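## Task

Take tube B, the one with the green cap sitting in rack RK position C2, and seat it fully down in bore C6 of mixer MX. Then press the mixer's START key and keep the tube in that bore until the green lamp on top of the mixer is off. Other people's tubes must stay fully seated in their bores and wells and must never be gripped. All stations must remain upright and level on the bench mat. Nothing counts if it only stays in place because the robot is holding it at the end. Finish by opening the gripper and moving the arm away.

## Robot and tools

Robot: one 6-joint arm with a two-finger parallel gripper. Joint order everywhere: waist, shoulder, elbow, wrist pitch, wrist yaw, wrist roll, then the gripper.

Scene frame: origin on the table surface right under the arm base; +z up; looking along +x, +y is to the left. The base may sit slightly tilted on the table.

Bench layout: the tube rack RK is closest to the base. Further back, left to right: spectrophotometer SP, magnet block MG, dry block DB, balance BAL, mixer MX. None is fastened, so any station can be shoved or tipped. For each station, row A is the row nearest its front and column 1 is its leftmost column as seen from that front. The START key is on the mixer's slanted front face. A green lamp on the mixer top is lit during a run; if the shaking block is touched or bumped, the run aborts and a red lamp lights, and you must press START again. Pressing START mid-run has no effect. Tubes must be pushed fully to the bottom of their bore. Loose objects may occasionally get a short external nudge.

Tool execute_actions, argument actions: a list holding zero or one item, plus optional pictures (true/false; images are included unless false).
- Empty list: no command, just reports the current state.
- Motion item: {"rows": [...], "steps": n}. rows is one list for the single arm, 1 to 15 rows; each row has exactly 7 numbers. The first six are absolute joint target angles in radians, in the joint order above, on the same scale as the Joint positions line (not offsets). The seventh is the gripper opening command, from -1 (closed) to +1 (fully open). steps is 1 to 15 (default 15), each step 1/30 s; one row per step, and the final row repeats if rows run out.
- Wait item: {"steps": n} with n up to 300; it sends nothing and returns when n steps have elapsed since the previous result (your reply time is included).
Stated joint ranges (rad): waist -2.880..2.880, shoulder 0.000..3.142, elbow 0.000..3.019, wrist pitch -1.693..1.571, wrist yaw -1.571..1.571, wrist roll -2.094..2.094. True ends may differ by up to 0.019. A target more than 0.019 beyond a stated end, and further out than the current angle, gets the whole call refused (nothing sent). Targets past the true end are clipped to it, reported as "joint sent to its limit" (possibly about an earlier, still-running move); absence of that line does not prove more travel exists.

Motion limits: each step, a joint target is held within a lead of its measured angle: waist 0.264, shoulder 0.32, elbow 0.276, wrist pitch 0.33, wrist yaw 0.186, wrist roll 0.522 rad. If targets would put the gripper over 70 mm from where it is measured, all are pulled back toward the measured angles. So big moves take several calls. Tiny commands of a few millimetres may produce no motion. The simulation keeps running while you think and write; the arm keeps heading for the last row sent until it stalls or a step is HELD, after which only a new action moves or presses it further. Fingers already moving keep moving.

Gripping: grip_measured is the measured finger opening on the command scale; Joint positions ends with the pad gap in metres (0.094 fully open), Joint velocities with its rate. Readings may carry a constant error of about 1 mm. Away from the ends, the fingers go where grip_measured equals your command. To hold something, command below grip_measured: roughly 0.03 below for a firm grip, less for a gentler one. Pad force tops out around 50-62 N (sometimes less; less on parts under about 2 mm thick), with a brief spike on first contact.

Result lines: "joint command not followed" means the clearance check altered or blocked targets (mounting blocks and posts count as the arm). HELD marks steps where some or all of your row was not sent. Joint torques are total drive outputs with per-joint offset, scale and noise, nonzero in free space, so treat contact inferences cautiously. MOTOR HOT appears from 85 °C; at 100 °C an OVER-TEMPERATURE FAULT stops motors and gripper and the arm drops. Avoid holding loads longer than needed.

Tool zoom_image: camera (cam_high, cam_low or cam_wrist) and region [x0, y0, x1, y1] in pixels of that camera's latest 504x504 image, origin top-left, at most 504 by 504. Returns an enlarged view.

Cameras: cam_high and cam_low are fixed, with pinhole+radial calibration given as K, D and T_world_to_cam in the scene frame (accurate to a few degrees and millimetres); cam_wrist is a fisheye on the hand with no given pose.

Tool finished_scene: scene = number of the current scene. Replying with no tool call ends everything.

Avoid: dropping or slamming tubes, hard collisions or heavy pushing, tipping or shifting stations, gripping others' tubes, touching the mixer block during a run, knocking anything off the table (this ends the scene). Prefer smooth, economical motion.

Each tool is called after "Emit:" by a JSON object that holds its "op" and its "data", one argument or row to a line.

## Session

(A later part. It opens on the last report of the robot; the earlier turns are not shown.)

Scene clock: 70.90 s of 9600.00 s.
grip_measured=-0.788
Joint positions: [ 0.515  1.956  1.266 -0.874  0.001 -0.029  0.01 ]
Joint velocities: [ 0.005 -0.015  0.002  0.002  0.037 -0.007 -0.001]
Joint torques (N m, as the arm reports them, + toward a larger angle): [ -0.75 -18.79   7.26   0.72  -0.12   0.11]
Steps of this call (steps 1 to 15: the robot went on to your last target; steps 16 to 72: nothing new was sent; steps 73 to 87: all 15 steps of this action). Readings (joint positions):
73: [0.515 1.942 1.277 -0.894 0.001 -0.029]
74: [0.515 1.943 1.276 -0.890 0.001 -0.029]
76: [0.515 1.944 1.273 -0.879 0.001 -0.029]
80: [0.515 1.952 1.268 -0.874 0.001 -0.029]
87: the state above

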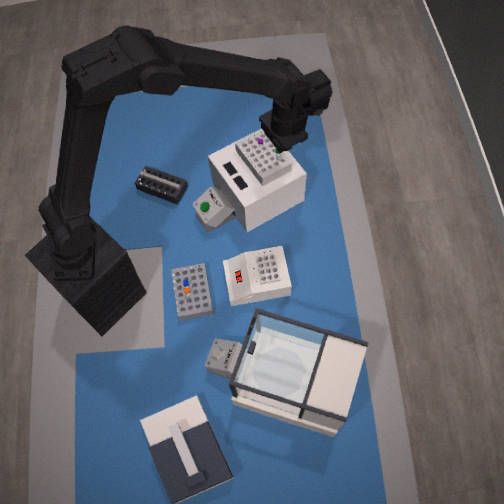

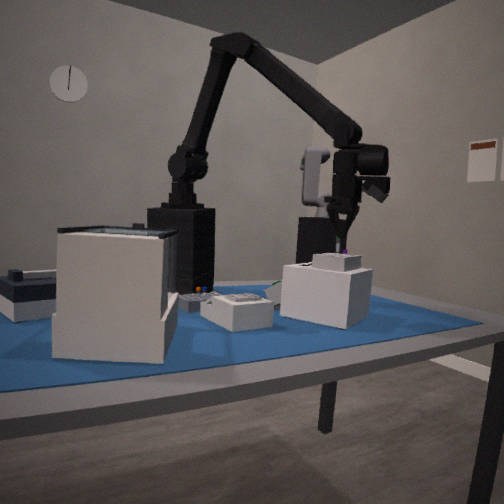

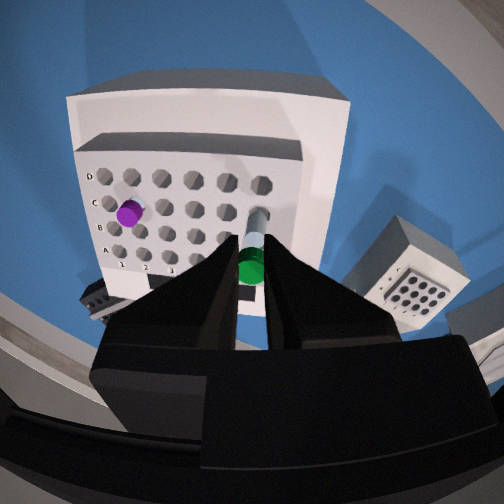

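Nudge right, descend a little.

Emit:
{"op": "execute_actions", "data": {
  "actions": [
    {"rows":[[0.495,1.963,1.268,-0.856,0,-0.02,-0.805],[0.495,1.963,1.268,-0.856,0,-0.02,-0.805],[0.495,1.963,1.268,-0.856,0,-0.02,-0.805],[0.495,1.963,1.268,-0.856,0,-0.02,-0.805],[0.495,1.963,1.268,-0.856,0,-0.02,-0.805],[0.495,1.967,1.265,-0.849,0,-0.02,-0.805],[0.495,1.97,1.262,-0.842,0,-0.02,-0.805]]}
  ]
}}

Emit:
{"op": "zoom_image", "data": {
  "camera": "cam_wrist",
  "region": [190,160,320,290]
}}

Scene clock: 73.37 s of 9600.00 s.
grip_measured=-0.788
Joint positions: [ 0.511  1.96   1.262 -0.86   0.001 -0.029  0.01 ]
Joint velocities: [-0.005  0.015 -0.017 -0.012 -0.066 -0.051 -0.001]
Joint torques (N m, as the arm reports them, + toward a larger angle): [ -0.92 -18.9    7.24   0.8   -0.11   0.1 ]
Steps of this call (steps 1 to 15: the robot went on to your last target; steps 16 to 59: nothing new was sent; steps 60 to 74: all 15 steps of this action). Readings (joint positions):
60: [0.514 1.956 1.266 -0.874 0.001 -0.029]
61: [0.514 1.956 1.266 -0.874 0.001 -0.029]
63: [0.513 1.956 1.266 -0.874 0.001 -0.029]
67: [0.511 1.956 1.265 -0.865 0.001 -0.029]
74: the state above

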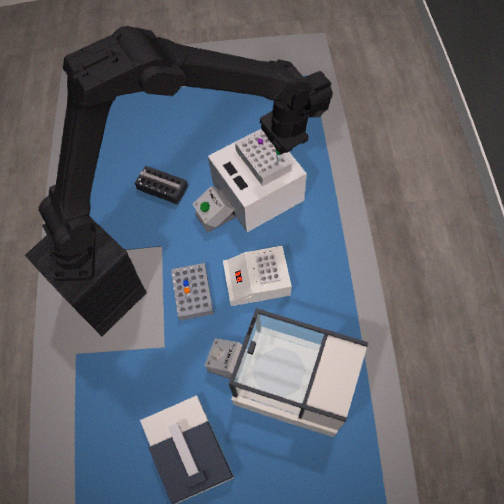

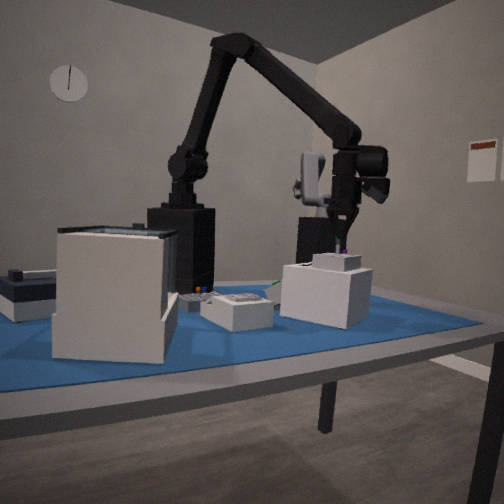

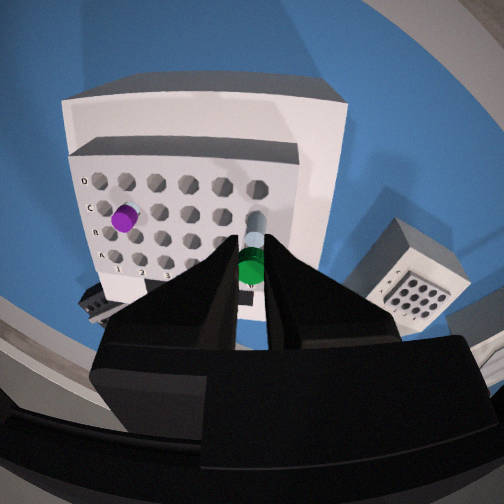

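Region (190, 160, 320, 290) of cam_wrist's 504x504 image, scaled by 3.877, with more detail than that image has.

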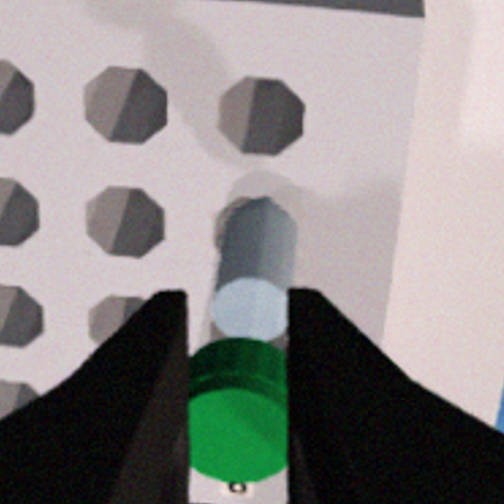

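Emit:
{"op": "execute_actions", "data": {
  "actions": [
    {"rows":[[0.52,1.97,1.262,-0.875,0,-0.02,-0.805],[0.528,1.97,1.262,-0.88,0,-0.02,-0.805]]}
  ]
}}

Emit:
{"op": "zoom_image", "data": {
  "camera": "cam_wrist",
  "region": [190,160,320,290]
}}

Emit:
{"op": "zoom_image", "data": {
  "camera": "cam_low",
  "region": [290,200,390,300]
}}

Scene clock: 76.13 s of 9600.00 s.
grip_measured=-0.788
Joint positions: [ 0.511  1.96   1.261 -0.865  0.001 -0.029  0.01 ]
Joint velocities: [-0.015 -0.005 -0.012  0.002  0.066 -0.022  0.001]
Joint torques (N m, as the arm reports them, + toward a larger angle): [  1.92 -18.93   7.13  -0.44  -0.11   0.1 ]
Steps of this call (steps 1 to 15: the robot went on to your last target; steps 16 to 68: nothing new was sent; steps 69 to 83: all 15 steps of this action). Readings (joint positions):
69: [0.511 1.960 1.261 -0.860 0.001 -0.029]
70: [0.511 1.960 1.261 -0.860 0.001 -0.029]
72: [0.511 1.960 1.261 -0.863 0.001 -0.029]
76: [0.511 1.960 1.261 -0.865 0.001 -0.029]
83: the state above

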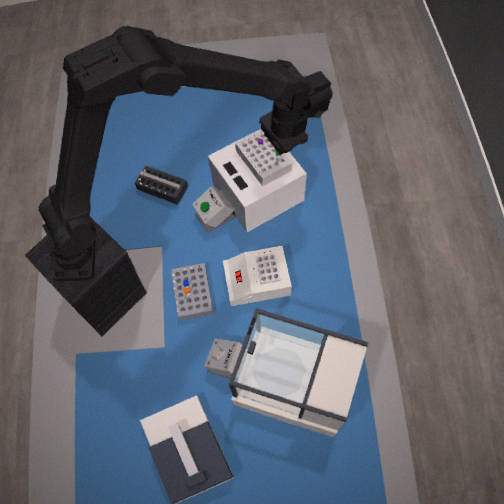

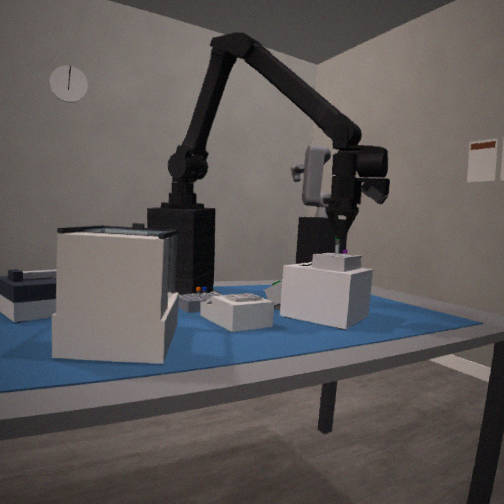

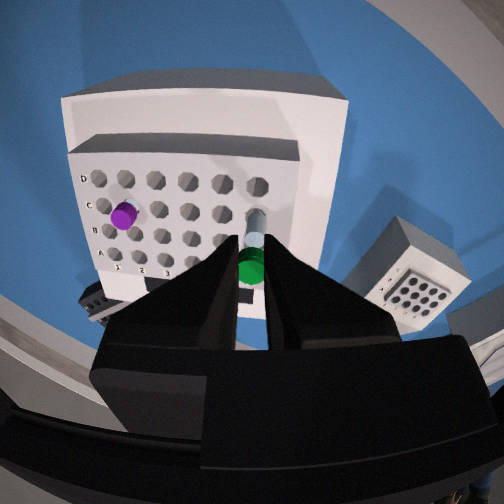

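Region (190, 160, 320, 290) of cam_wrist's 504x504 image, scaled by 3.877, with more detail than that image has.

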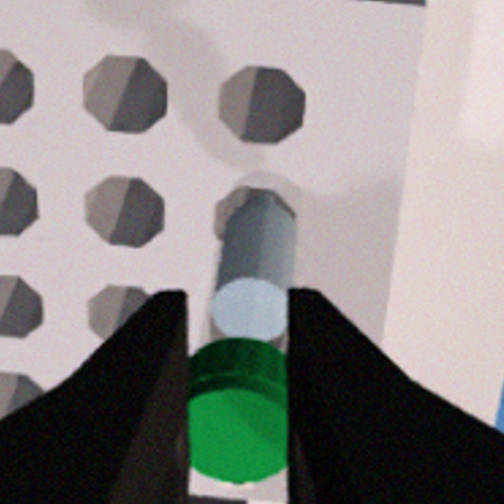

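Region (290, 200, 390, 300) of cam_low's 504x504 image, scaled by 5.040, with more detail than that image has.

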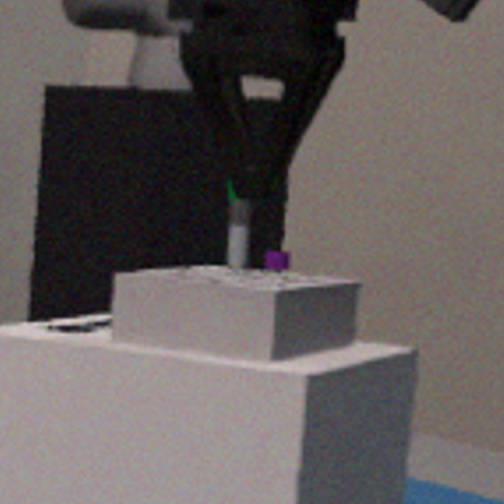

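Close enough; descend.

Emit:
{"op": "execute_actions", "data": {
  "actions": [
    {"rows":[[0.529,1.973,1.259,-0.85,0,-0.02,-0.805],[0.529,1.976,1.257,-0.845,0,-0.02,-0.805],[0.52,1.979,1.255,-0.84,0,-0.02,-0.805],[0.515,1.982,1.253,-0.835,0,-0.02,-0.805],[0.513,1.985,1.251,-0.83,0,-0.02,-0.805]]}
  ]
}}

Emit:
{"op": "zoom_image", "data": {
  "camera": "cam_wrist",
  "region": [190,160,320,290]
}}

Scene clock: 78.83 s of 9600.00 s.
grip_measured=-0.788
Joint positions: [ 0.511  1.967  1.256 -0.849  0.    -0.029  0.01 ]
Joint velocities: [-0.015  0.005  0.007 -0.007 -0.022 -0.022 -0.001]
Joint torques (N m, as the arm reports them, + toward a larger angle): [  1.04 -18.07   6.68   0.64  -0.09   0.1 ]
Steps of this call (steps 1 to 15: the robot went on to your last target; steps 16 to 66: nothing new was sent; steps 67 to 81: all 15 steps of this action). Readings (joint positions):
67: [0.511 1.961 1.261 -0.865 0.001 -0.029]
68: [0.511 1.961 1.261 -0.864 0.001 -0.029]
70: [0.511 1.962 1.259 -0.859 0.001 -0.029]
74: [0.511 1.967 1.256 -0.849 0.001 -0.029]
81: the state above

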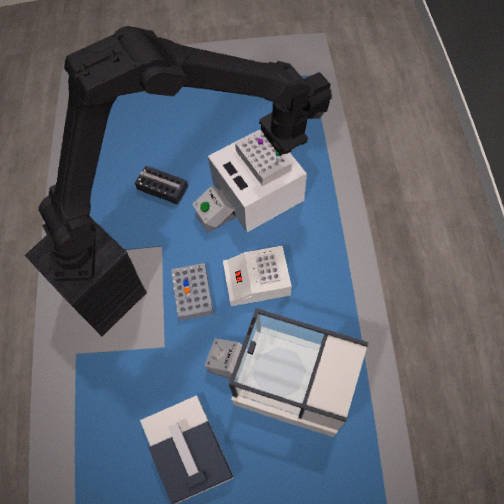

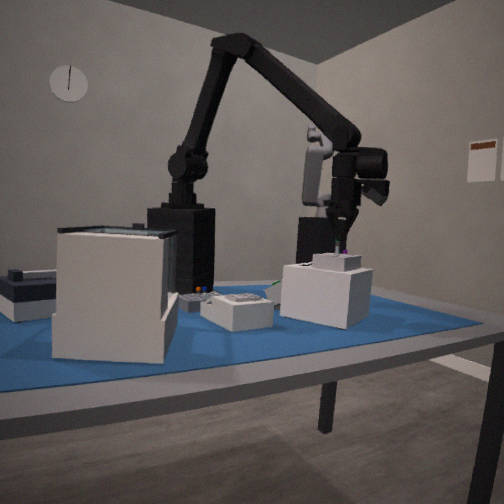

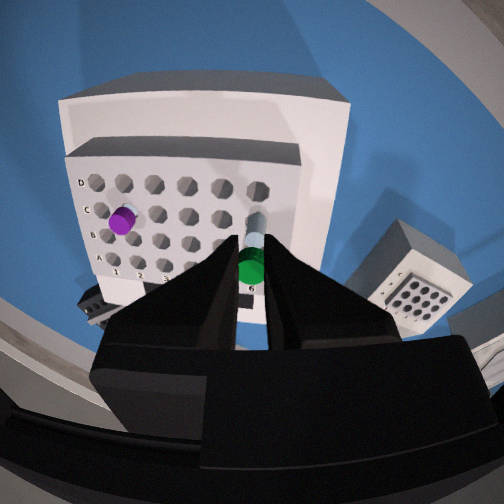

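Region (190, 160, 320, 290) of cam_wrist's 504x504 image, scaled by 3.877, with more detail than that image has.

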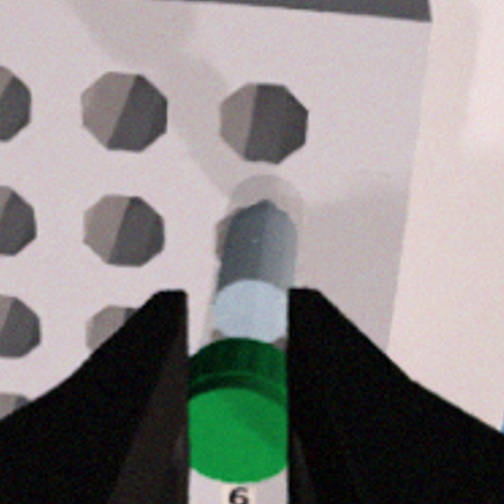

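Emit:
{"op": "execute_actions", "data": {
  "actions": [
    {"rows":[[0.53,1.95,1.256,-0.85,0,-0.02,-0.805],[0.53,1.948,1.256,-0.86,0,-0.02,-0.805],[0.53,1.948,1.256,-0.865,0,-0.02,-0.805],[0.53,1.948,1.256,-0.873,0,-0.02,-0.805],[0.53,1.948,1.256,-0.873,0,-0.02,-0.805],[0.52,1.948,1.256,-0.873,0,-0.02,-0.805],[0.52,1.948,1.256,-0.873,0,-0.02,-0.805],[0.52,1.965,1.256,-0.873,0,-0.02,-0.805],[0.52,1.975,1.256,-0.87,0,-0.02,-0.805],[0.52,1.98,1.256,-0.86,0,-0.02,-0.805],[0.52,1.985,1.256,-0.855,0,-0.02,-0.805]]}
  ]
}}

Emit:
{"op": "zoom_image", "data": {
  "camera": "cam_wrist",
  "region": [190,160,320,290]
}}

Scene clock: 82.43 s of 9600.00 s.
grip_measured=-0.788
Joint positions: [ 0.512  1.966  1.256 -0.857  0.    -0.029  0.01 ]
Joint velocities: [-0.015  0.005 -0.002 -0.012  0.022 -0.081 -0.   ]
Joint torques (N m, as the arm reports them, + toward a larger angle): [  0.69 -17.68   7.06   0.18  -0.12   0.12]
Steps of this call (steps 1 to 15: the robot went on to your last target; steps 16 to 93: nothing new was sent; steps 94 to 108: all 15 steps of this action). Readings (joint positions):
94: [0.511 1.965 1.256 -0.849 0.000 -0.029]
95: [0.511 1.965 1.256 -0.849 0.000 -0.029]
97: [0.511 1.965 1.256 -0.851 0.000 -0.029]
101: [0.512 1.965 1.256 -0.857 0.000 -0.029]
108: the state above

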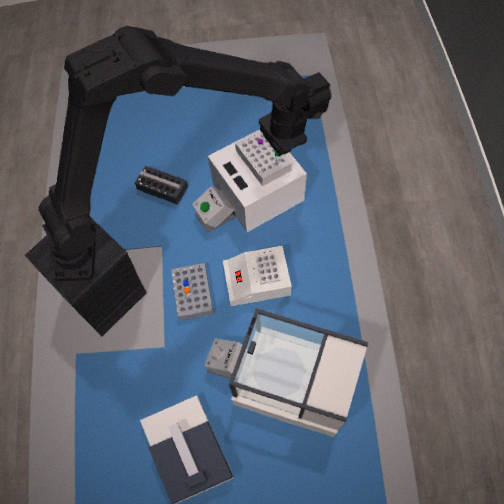

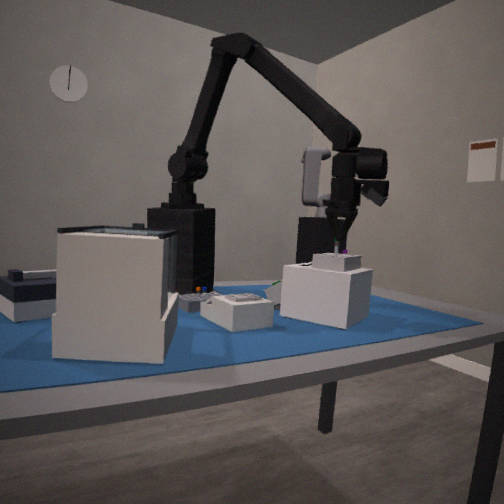

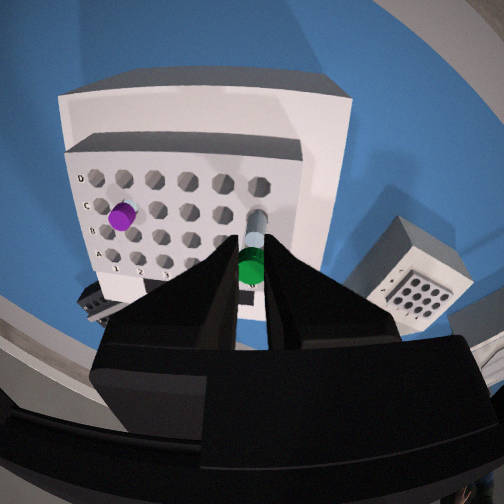

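Region (190, 160, 320, 290) of cam_wrist's 504x504 image, scaled by 3.877, with more detail than that image has.

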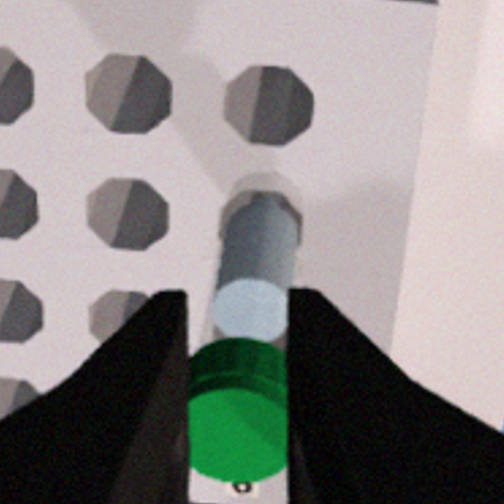

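Emit:
{"op": "execute_actions", "data": {
  "actions": [
    {"rows":[[0.515,1.985,1.254,-0.845,0,-0.02,-0.805],[0.515,1.985,1.253,-0.84,0,-0.02,-0.805],[0.515,1.986,1.252,-0.837,0,-0.02,-0.805],[0.515,1.988,1.251,-0.836,0,-0.02,-0.805],[0.515,1.99,1.25,-0.835,0,-0.02,-0.805],[0.515,1.992,1.249,-0.834,0,-0.02,-0.805],[0.515,1.994,1.248,-0.833,0,-0.02,-0.805]]}
  ]
}}

Emit:
{"op": "zoom_image", "data": {
  "camera": "cam_wrist",
  "region": [190,160,320,290]
}}

Scene clock: 85.63 s of 9600.00 s.
grip_measured=-0.788
Joint positions: [ 0.512  1.967  1.256 -0.855  0.    -0.029  0.01 ]
Joint velocities: [-0.005 -0.015 -0.002 -0.007 -0.066 -0.022  0.001]
Joint torques (N m, as the arm reports them, + toward a larger angle): [  0.41 -17.23   6.39   0.9   -0.1    0.09]
Steps of this call (steps 1 to 15: the robot went on to your last target; steps 16 to 81: nothing new was sent; steps 82 to 96: all 15 steps of this action). Readings (joint positions):
82: [0.512 1.966 1.256 -0.857 0.000 -0.029]
83: [0.512 1.966 1.256 -0.857 0.000 -0.029]
85: [0.512 1.966 1.256 -0.857 0.000 -0.029]
89: [0.512 1.967 1.256 -0.855 0.000 -0.029]
96: the state above

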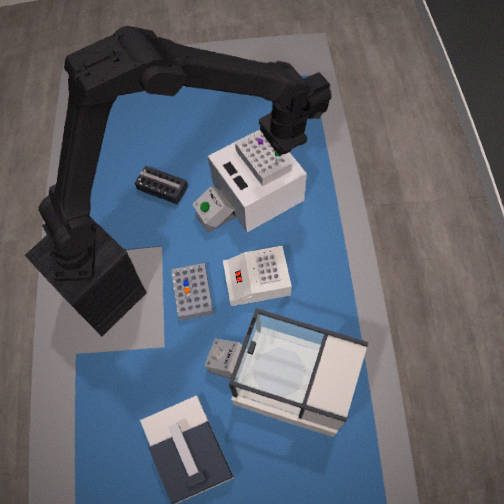

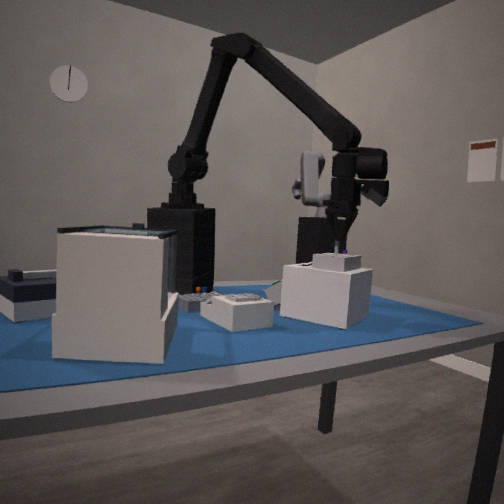

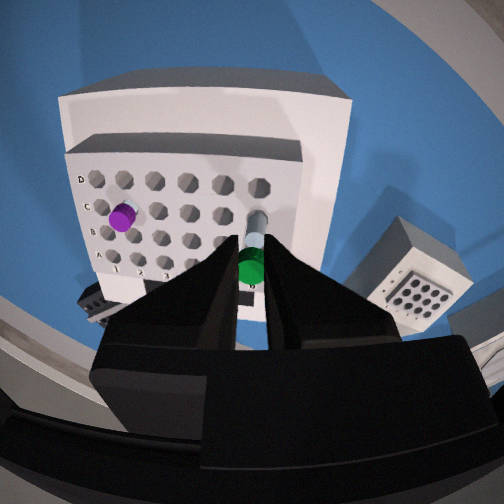

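Region (190, 160, 320, 290) of cam_wrist's 504x504 image, scaled by 3.877, with more detail than that image has.

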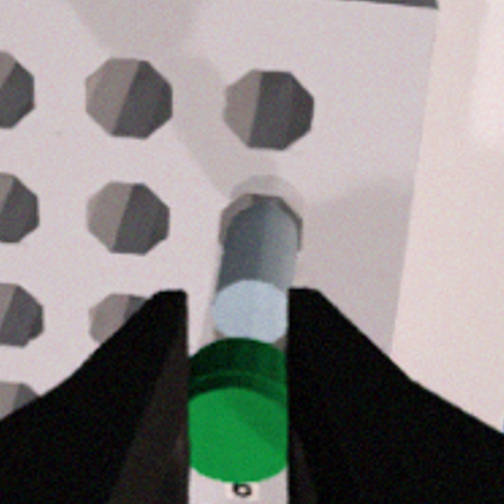

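Emit:
{"op": "execute_actions", "data": {
  "actions": [
    {"rows":[[0.515,1.96,1.257,-0.835,0,-0.02,-0.805],[0.515,1.95,1.257,-0.835,0,-0.02,-0.805],[0.515,1.95,1.257,-0.835,0,-0.02,-0.805],[0.515,1.95,1.257,-0.835,0,-0.02,-0.805],[0.515,1.95,1.257,-0.835,0,-0.02,-0.805],[0.515,1.95,1.257,-0.835,0,-0.02,-0.805],[0.515,1.97,1.257,-0.835,0,-0.02,-0.805],[0.515,1.98,1.255,-0.835,0,-0.02,-0.805],[0.515,1.985,1.253,-0.835,0,-0.02,-0.805],[0.515,1.99,1.25,-0.835,0,-0.02,-0.805]]}
  ]
}}

Emit:
{"op": "zoom_image", "data": {
  "camera": "cam_wrist",
  "region": [190,160,320,290]
}}

Scene clock: 88.80 s of 9600.00 s.
grip_measured=-0.788
Joint positions: [ 0.512  1.966  1.256 -0.855  0.    -0.029  0.01 ]
Joint velocities: [-0.015  0.005  0.022 -0.002  0.081 -0.022 -0.   ]
Joint torques (N m, as the arm reports them, + toward a larger angle): [  0.56 -16.99   6.55   0.85  -0.1    0.1 ]
Steps of this call (steps 1 to 15: the robot went on to your last target; steps 16 to 80: nothing new was sent; steps 81 to 95: all 15 steps of this action). Readings (joint positions):
81: [0.512 1.966 1.256 -0.855 0.000 -0.029]
82: [0.512 1.966 1.256 -0.855 0.000 -0.029]
84: [0.512 1.965 1.256 -0.855 0.000 -0.029]
88: [0.512 1.965 1.256 -0.855 0.000 -0.029]
95: the state above

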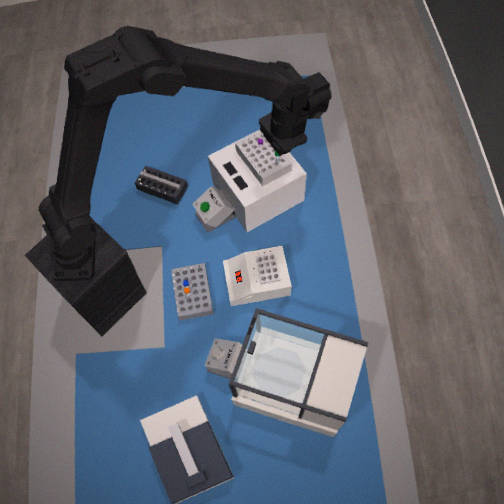

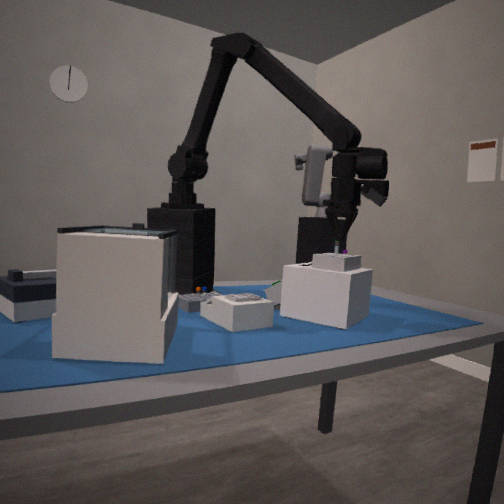

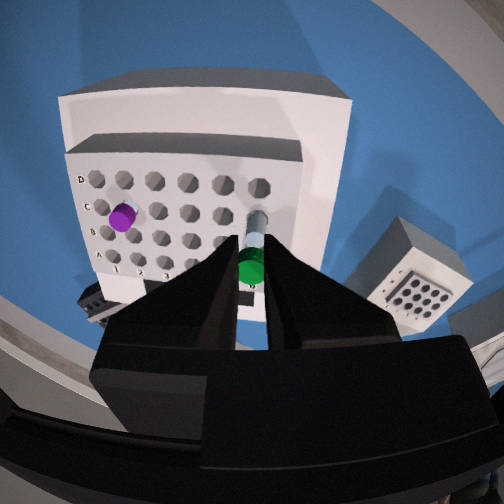

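Region (190, 160, 320, 290) of cam_wrist's 504x504 image, scaled by 3.877, with more detail than that image has.

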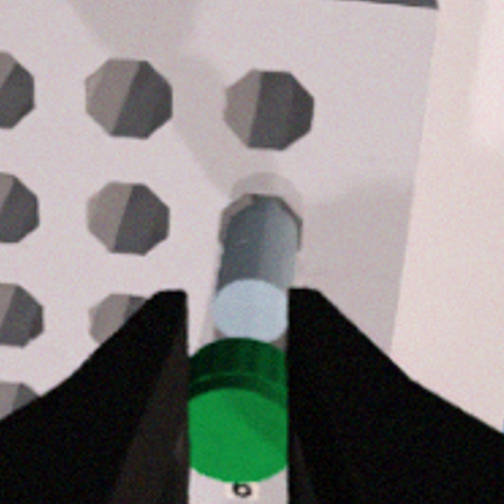

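Emit:
{"op": "execute_actions", "data": {
  "actions": [
    {"rows":[[0.515,1.96,1.257,-0.86,0,-0.02,-0.805],[0.515,1.95,1.257,-0.87,0,-0.02,-0.805],[0.515,1.95,1.257,-0.878,0,-0.02,-0.805],[0.515,1.95,1.257,-0.878,0,-0.02,-0.805],[0.515,1.95,1.257,-0.878,0,-0.02,-0.805],[0.515,1.95,1.257,-0.878,0,-0.02,-0.805],[0.515,1.97,1.257,-0.865,0,-0.02,-0.805],[0.515,1.98,1.255,-0.86,0,-0.02,-0.805],[0.515,1.988,1.253,-0.86,0,-0.02,-0.805],[0.515,1.995,1.25,-0.86,0,-0.02,-0.805]]}
  ]
}}

Emit:
{"op": "zoom_image", "data": {
  "camera": "cam_wrist",
  "region": [190,160,320,290]
}}

Emit:
{"op": "zoom_image", "data": {
  "camera": "cam_low",
  "region": [305,220,365,280]
}}

Scene clock: 92.53 s of 9600.00 s.
grip_measured=-0.788
Joint positions: [ 0.512  1.967  1.256 -0.861  0.    -0.029  0.01 ]
Joint velocities: [ 0.005 -0.005 -0.017 -0.002  0.007  0.037 -0.   ]
Joint torques (N m, as the arm reports them, + toward a larger angle): [  0.64 -16.93   6.62   0.16  -0.09   0.1 ]
Steps of this call (steps 1 to 15: the robot went on to your last target; steps 16 to 97: nothing new was sent; steps 98 to 112: all 15 steps of this action). Readings (joint positions):
98: [0.512 1.966 1.256 -0.855 0.000 -0.029]
99: [0.512 1.966 1.256 -0.855 0.000 -0.029]
101: [0.512 1.965 1.256 -0.859 0.000 -0.029]
105: [0.512 1.965 1.256 -0.861 0.000 -0.029]
112: the state above

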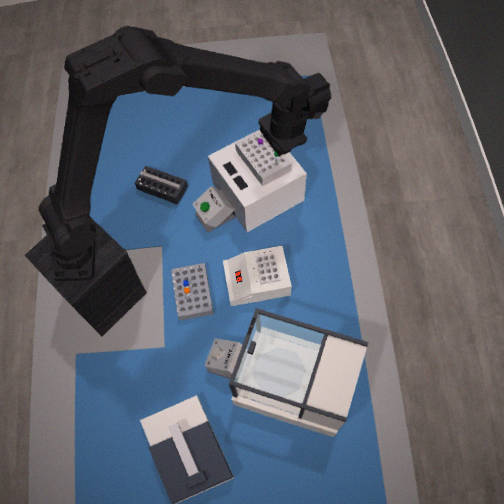

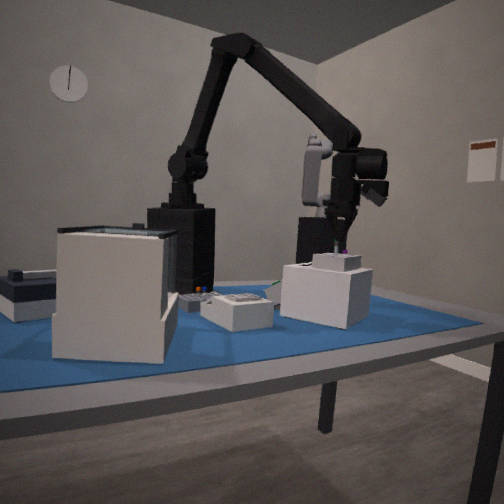

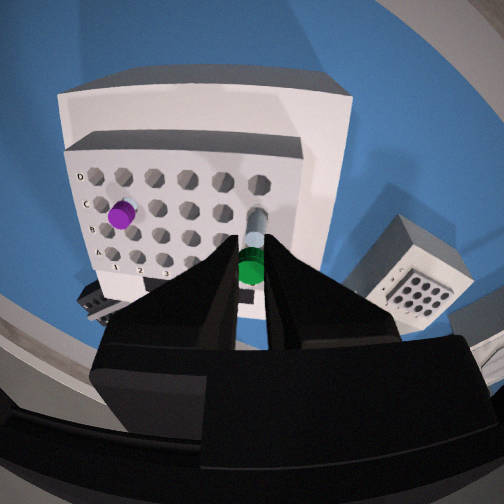

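Region (190, 160, 320, 290) of cam_wrist's 504x504 image, scaled by 3.877, with more detail than that image has.

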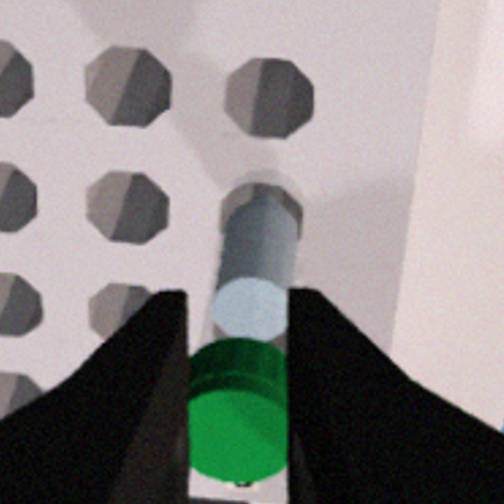

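Region (305, 220, 365, 280) of cam_low's 504x504 image, scaled by 8.400, with more detail than that image has.

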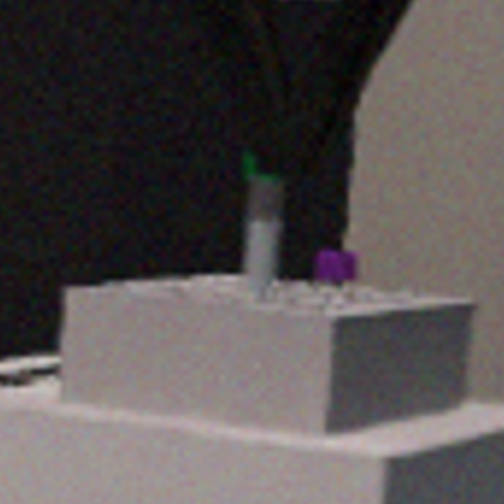

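Emit:
{"op": "execute_actions", "data": {
  "actions": [
    {"rows":[[0.515,1.96,1.257,-0.86,0,-0.02,-0.805],[0.515,1.945,1.257,-0.85,0,-0.02,-0.805],[0.515,1.94,1.257,-0.845,0,-0.02,-0.805],[0.515,1.94,1.257,-0.84,0,-0.02,-0.805],[0.515,1.94,1.257,-0.835,0,-0.02,-0.805],[0.515,1.94,1.257,-0.83,0,-0.02,-0.805],[0.515,1.945,1.257,-0.83,0,-0.02,-0.805],[0.515,1.95,1.257,-0.83,0,-0.02,-0.805],[0.515,1.96,1.257,-0.83,0,-0.02,-0.805],[0.515,1.97,1.257,-0.84,0,-0.02,-0.805],[0.515,1.98,1.255,-0.84,0,-0.02,-0.805],[0.515,1.99,1.253,-0.84,0,-0.02,-0.805]]}
  ]
}}

Emit:
{"op": "zoom_image", "data": {
  "camera": "cam_wrist",
  "region": [190,160,320,290]
}}

Scene clock: 97.27 s of 9600.00 s.
grip_measured=-0.788
Joint positions: [ 0.512  1.967  1.256 -0.849  0.    -0.029  0.01 ]
Joint velocities: [-0.005 -0.015 -0.007 -0.002 -0.022 -0.007 -0.   ]
Joint torques (N m, as the arm reports them, + toward a larger angle): [  0.52 -17.43   6.85   0.53  -0.09   0.11]
Steps of this call (steps 1 to 15: the robot went on to your last target; steps 16 to 127: nothing new was sent; steps 128 to 142: all 15 steps of this action). Readings (joint positions):
128: [0.512 1.967 1.256 -0.861 0.000 -0.029]
129: [0.512 1.965 1.256 -0.861 0.000 -0.029]
131: [0.512 1.964 1.256 -0.860 0.000 -0.029]
135: [0.512 1.964 1.256 -0.850 0.000 -0.029]
142: the state above

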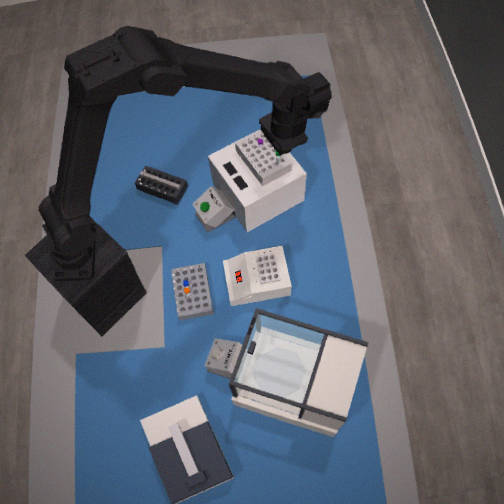

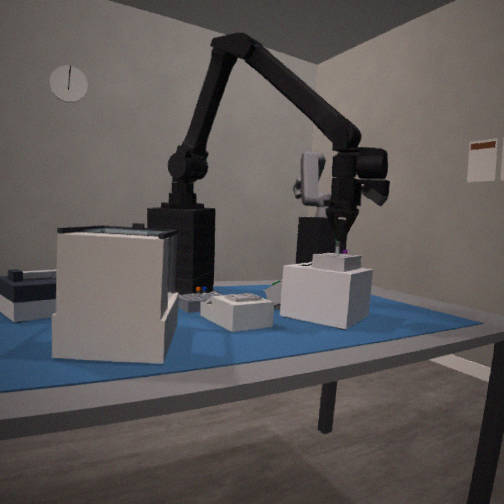

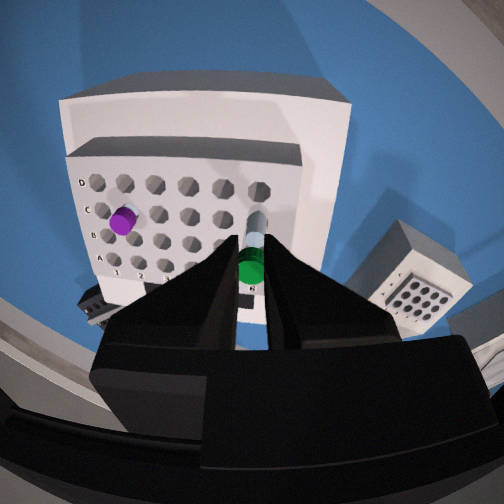

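Region (190, 160, 320, 290) of cam_wrist's 504x504 image, scaled by 3.877, with more detail than that image has.

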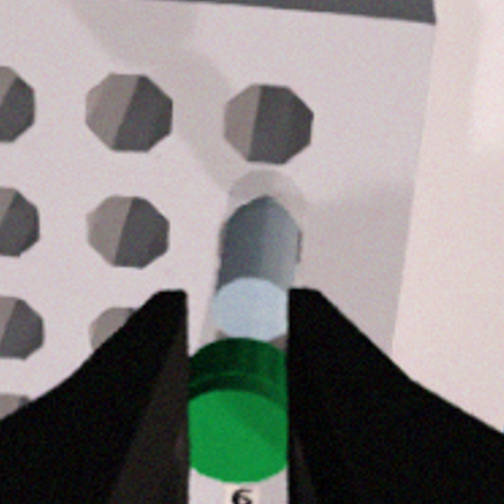

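Emit:
{"op": "execute_actions", "data": {
  "actions": [
    {"rows":[[0.515,1.97,1.257,-0.855,0,-0.02,-0.805],[0.515,1.95,1.257,-0.862,0,-0.02,-0.805],[0.515,1.945,1.257,-0.868,0,-0.02,-0.805],[0.515,1.945,1.257,-0.868,0,-0.02,-0.805],[0.515,1.945,1.257,-0.868,0,-0.02,-0.805],[0.515,1.945,1.257,-0.868,0,-0.02,-0.805],[0.515,1.96,1.257,-0.86,0,-0.02,-0.805],[0.515,1.975,1.257,-0.852,0,-0.02,-0.805],[0.515,1.985,1.255,-0.852,0,-0.02,-0.805],[0.515,1.995,1.25,-0.852,0,-0.02,-0.805],[0.515,2.005,1.245,-0.852,0,-0.02,-0.805]]}
  ]
}}

Emit:
{"op": "zoom_image", "data": {
  "camera": "cam_wrist",
  "region": [190,160,320,290]
}}

Scene clock: 101.30 s of 9600.00 s.
grip_measured=-0.788
Joint positions: [ 0.512  1.968  1.256 -0.852  0.    -0.029  0.01 ]
Joint velocities: [-0.005 -0.015 -0.007 -0.017  0.007 -0.007  0.   ]
Joint torques (N m, as the arm reports them, + toward a larger angle): [  0.83 -16.51   6.16   0.16  -0.1    0.09]
Steps of this call (steps 1 to 15: the robot went on to your last target; steps 16 to 106: nothing new was sent; steps 107 to 121: all 15 steps of this action). Readings (joint positions):
107: [0.512 1.967 1.256 -0.849 0.000 -0.029]
108: [0.512 1.965 1.256 -0.849 0.000 -0.029]
110: [0.512 1.965 1.256 -0.851 0.000 -0.029]
114: [0.512 1.965 1.256 -0.852 0.000 -0.029]
121: the state above

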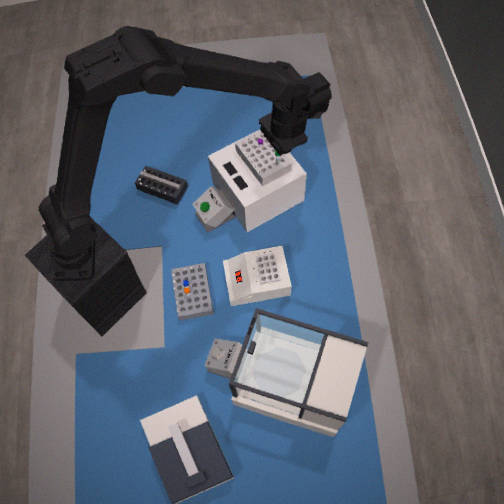

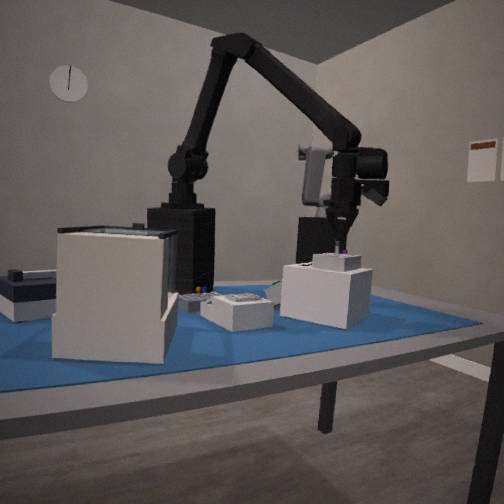

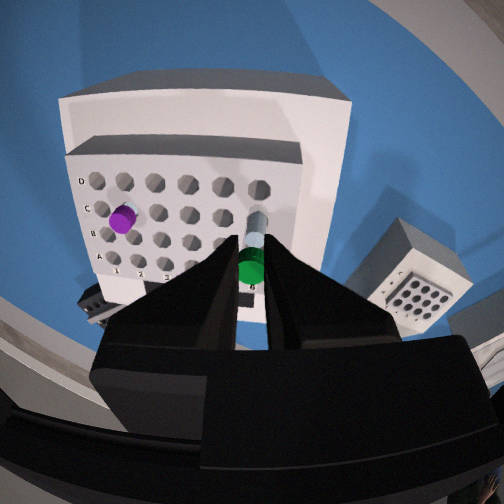

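Region (190, 160, 320, 290) of cam_wrist's 504x504 image, scaled by 3.877, with more detail than that image has.

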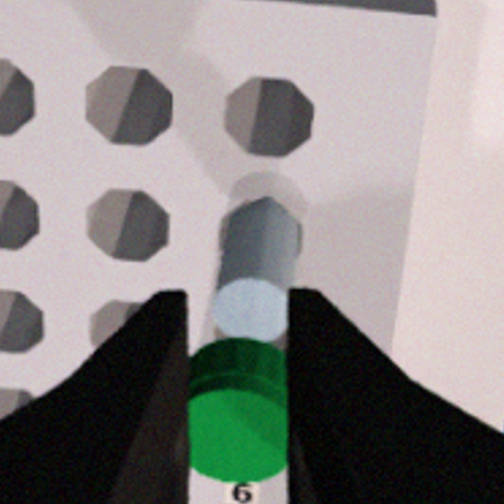

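Emit:
{"op": "execute_actions", "data": {
  "actions": [
    {"rows":[[0.515,1.97,1.257,-0.86,0,-0.02,-0.805],[0.515,1.95,1.257,-0.868,0,-0.02,-0.805],[0.515,1.945,1.257,-0.875,0,-0.02,-0.805],[0.515,1.945,1.257,-0.88,0,-0.02,-0.805],[0.515,1.945,1.257,-0.885,0,-0.02,-0.805],[0.515,1.945,1.257,-0.885,0,-0.02,-0.805],[0.515,1.945,1.257,-0.885,0,-0.02,-0.805],[0.515,1.96,1.257,-0.885,0,-0.02,-0.805],[0.515,1.975,1.257,-0.875,0,-0.02,-0.805],[0.515,1.985,1.255,-0.87,0,-0.02,-0.805],[0.515,1.995,1.252,-0.87,0,-0.02,-0.805]]}
  ]
}}

Emit:
{"op": "zoom_image", "data": {
  "camera": "cam_wrist",
  "region": [190,160,320,290]
}}

Scene clock: 106.80 s of 9600.00 s.
grip_measured=-0.788
Joint positions: [ 0.512  1.98   1.256 -0.869  0.    -0.029  0.01 ]
Joint velocities: [-0.005  0.073  0.002 -0.012  0.022  0.007  0.001]
Joint torques (N m, as the arm reports them, + toward a larger angle): [  0.52 -19.11   6.55   0.04  -0.05   0.11]
Steps of this call (steps 1 to 15: the robot went on to your last target; steps 16 to 150: nothing new was sent; steps 151 to 165: all 15 steps of this action). Readings (joint positions):
151: [0.512 1.967 1.256 -0.852 0.000 -0.029]
152: [0.512 1.965 1.256 -0.852 0.000 -0.029]
154: [0.512 1.965 1.256 -0.857 0.000 -0.029]
158: [0.512 1.965 1.256 -0.869 0.000 -0.029]
165: the state above

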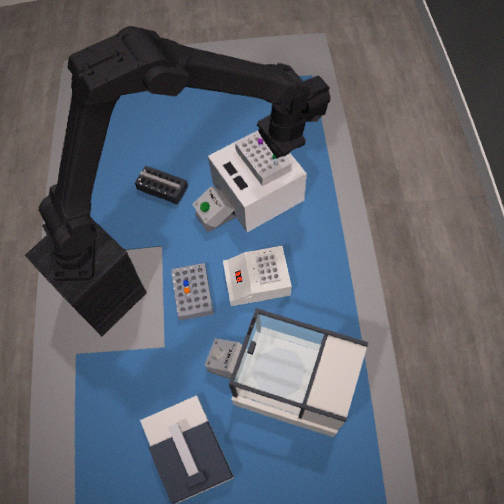

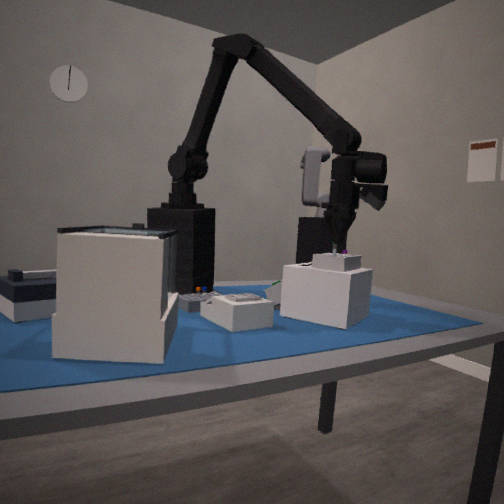

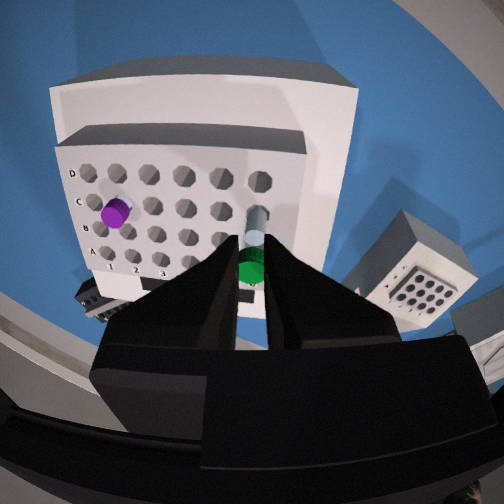

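Region (190, 160, 320, 290) of cam_wrist's 504x504 image, scaled by 3.877, with more detail than that image has.

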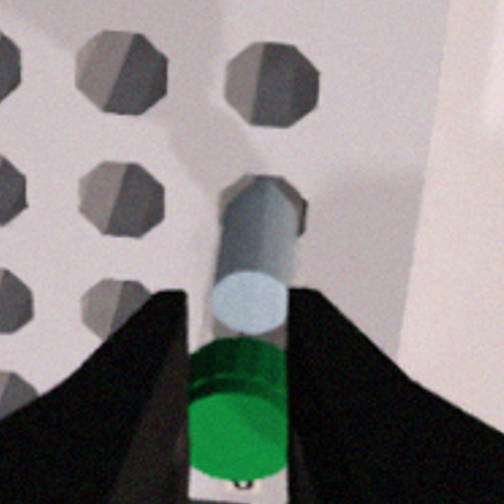

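Emit:
{"op": "execute_actions", "data": {
  "actions": [
    {"rows":[[0.515,1.99,1.252,-0.855,0,-0.02,-0.805],[0.515,1.99,1.25,-0.845,0,-0.02,-0.805],[0.515,1.99,1.248,-0.838,0,-0.02,-0.805],[0.515,1.992,1.246,-0.831,0,-0.02,-0.805],[0.515,1.994,1.244,-0.824,0,-0.02,-0.805],[0.515,1.997,1.242,-0.818,0,-0.02,-0.805],[0.515,2.0,1.24,-0.812,0,-0.02,-0.805],[0.515,2.003,1.238,-0.807,0,-0.02,-0.805],[0.515,2.006,1.236,-0.802,0,-0.02,-0.805],[0.515,2.01,1.234,-0.797,0,-0.02,-0.805],[0.515,2.014,1.232,-0.793,0,-0.02,-0.805]]}
  ]
}}

Emit:
{"op": "zoom_image", "data": {
  "camera": "cam_low",
  "region": [305,220,365,280]
}}

Scene clock: 110.10 s of 9600.00 s.
grip_measured=-0.788
Joint positions: [ 0.512  2.001  1.236 -0.807  0.004 -0.029  0.01 ]
Joint velocities: [-0.005  0.044 -0.022  0.032 -0.037  0.022 -0.   ]
Joint torques (N m, as the arm reports them, + toward a larger angle): [  0.56 -18.5    6.44   0.3   -0.24   0.1 ]
Steps of this call (steps 1 to 15: the robot went on to your last target; steps 16 to 84: nothing new was sent; steps 85 to 99: all 15 steps of this action). Readings (joint positions):
85: [0.512 1.985 1.256 -0.867 0.001 -0.029]
86: [0.512 1.985 1.256 -0.864 0.001 -0.029]
88: [0.512 1.985 1.254 -0.855 0.001 -0.029]
92: [0.512 1.986 1.243 -0.834 0.001 -0.029]
99: the state above

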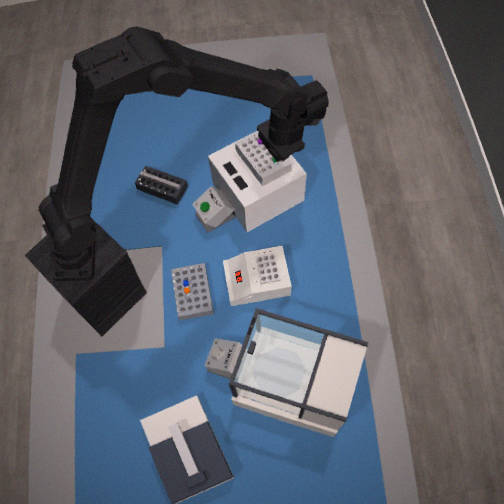

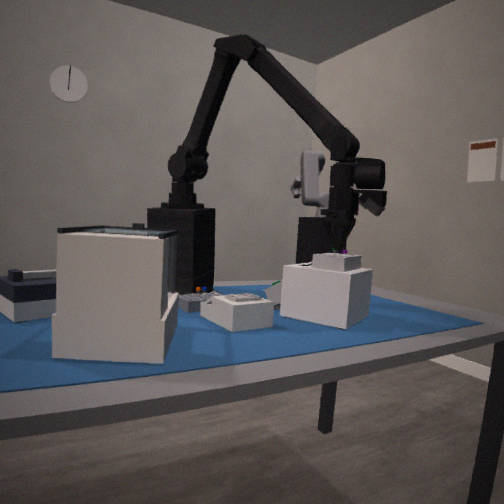

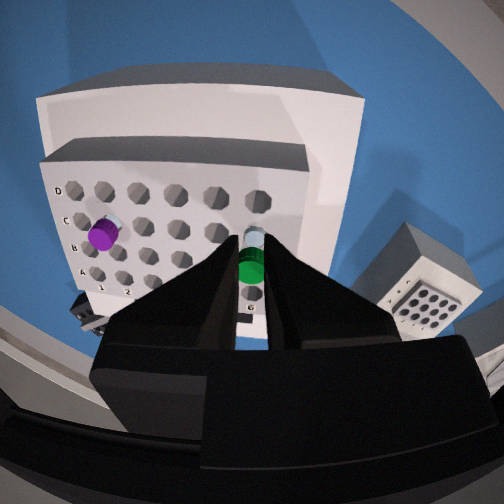

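Region (305, 220, 365, 280) of cam_low's 504x504 image, scaled by 8.400, with more detail than that image has.

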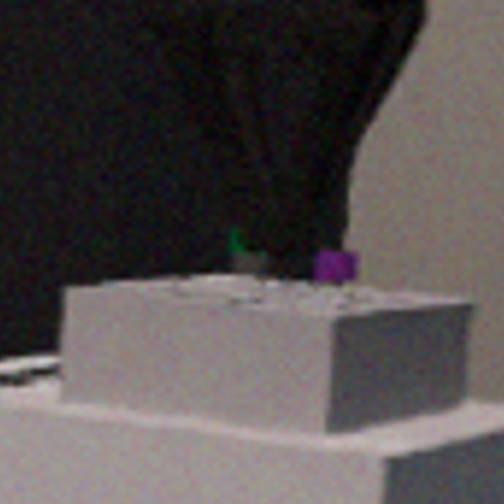

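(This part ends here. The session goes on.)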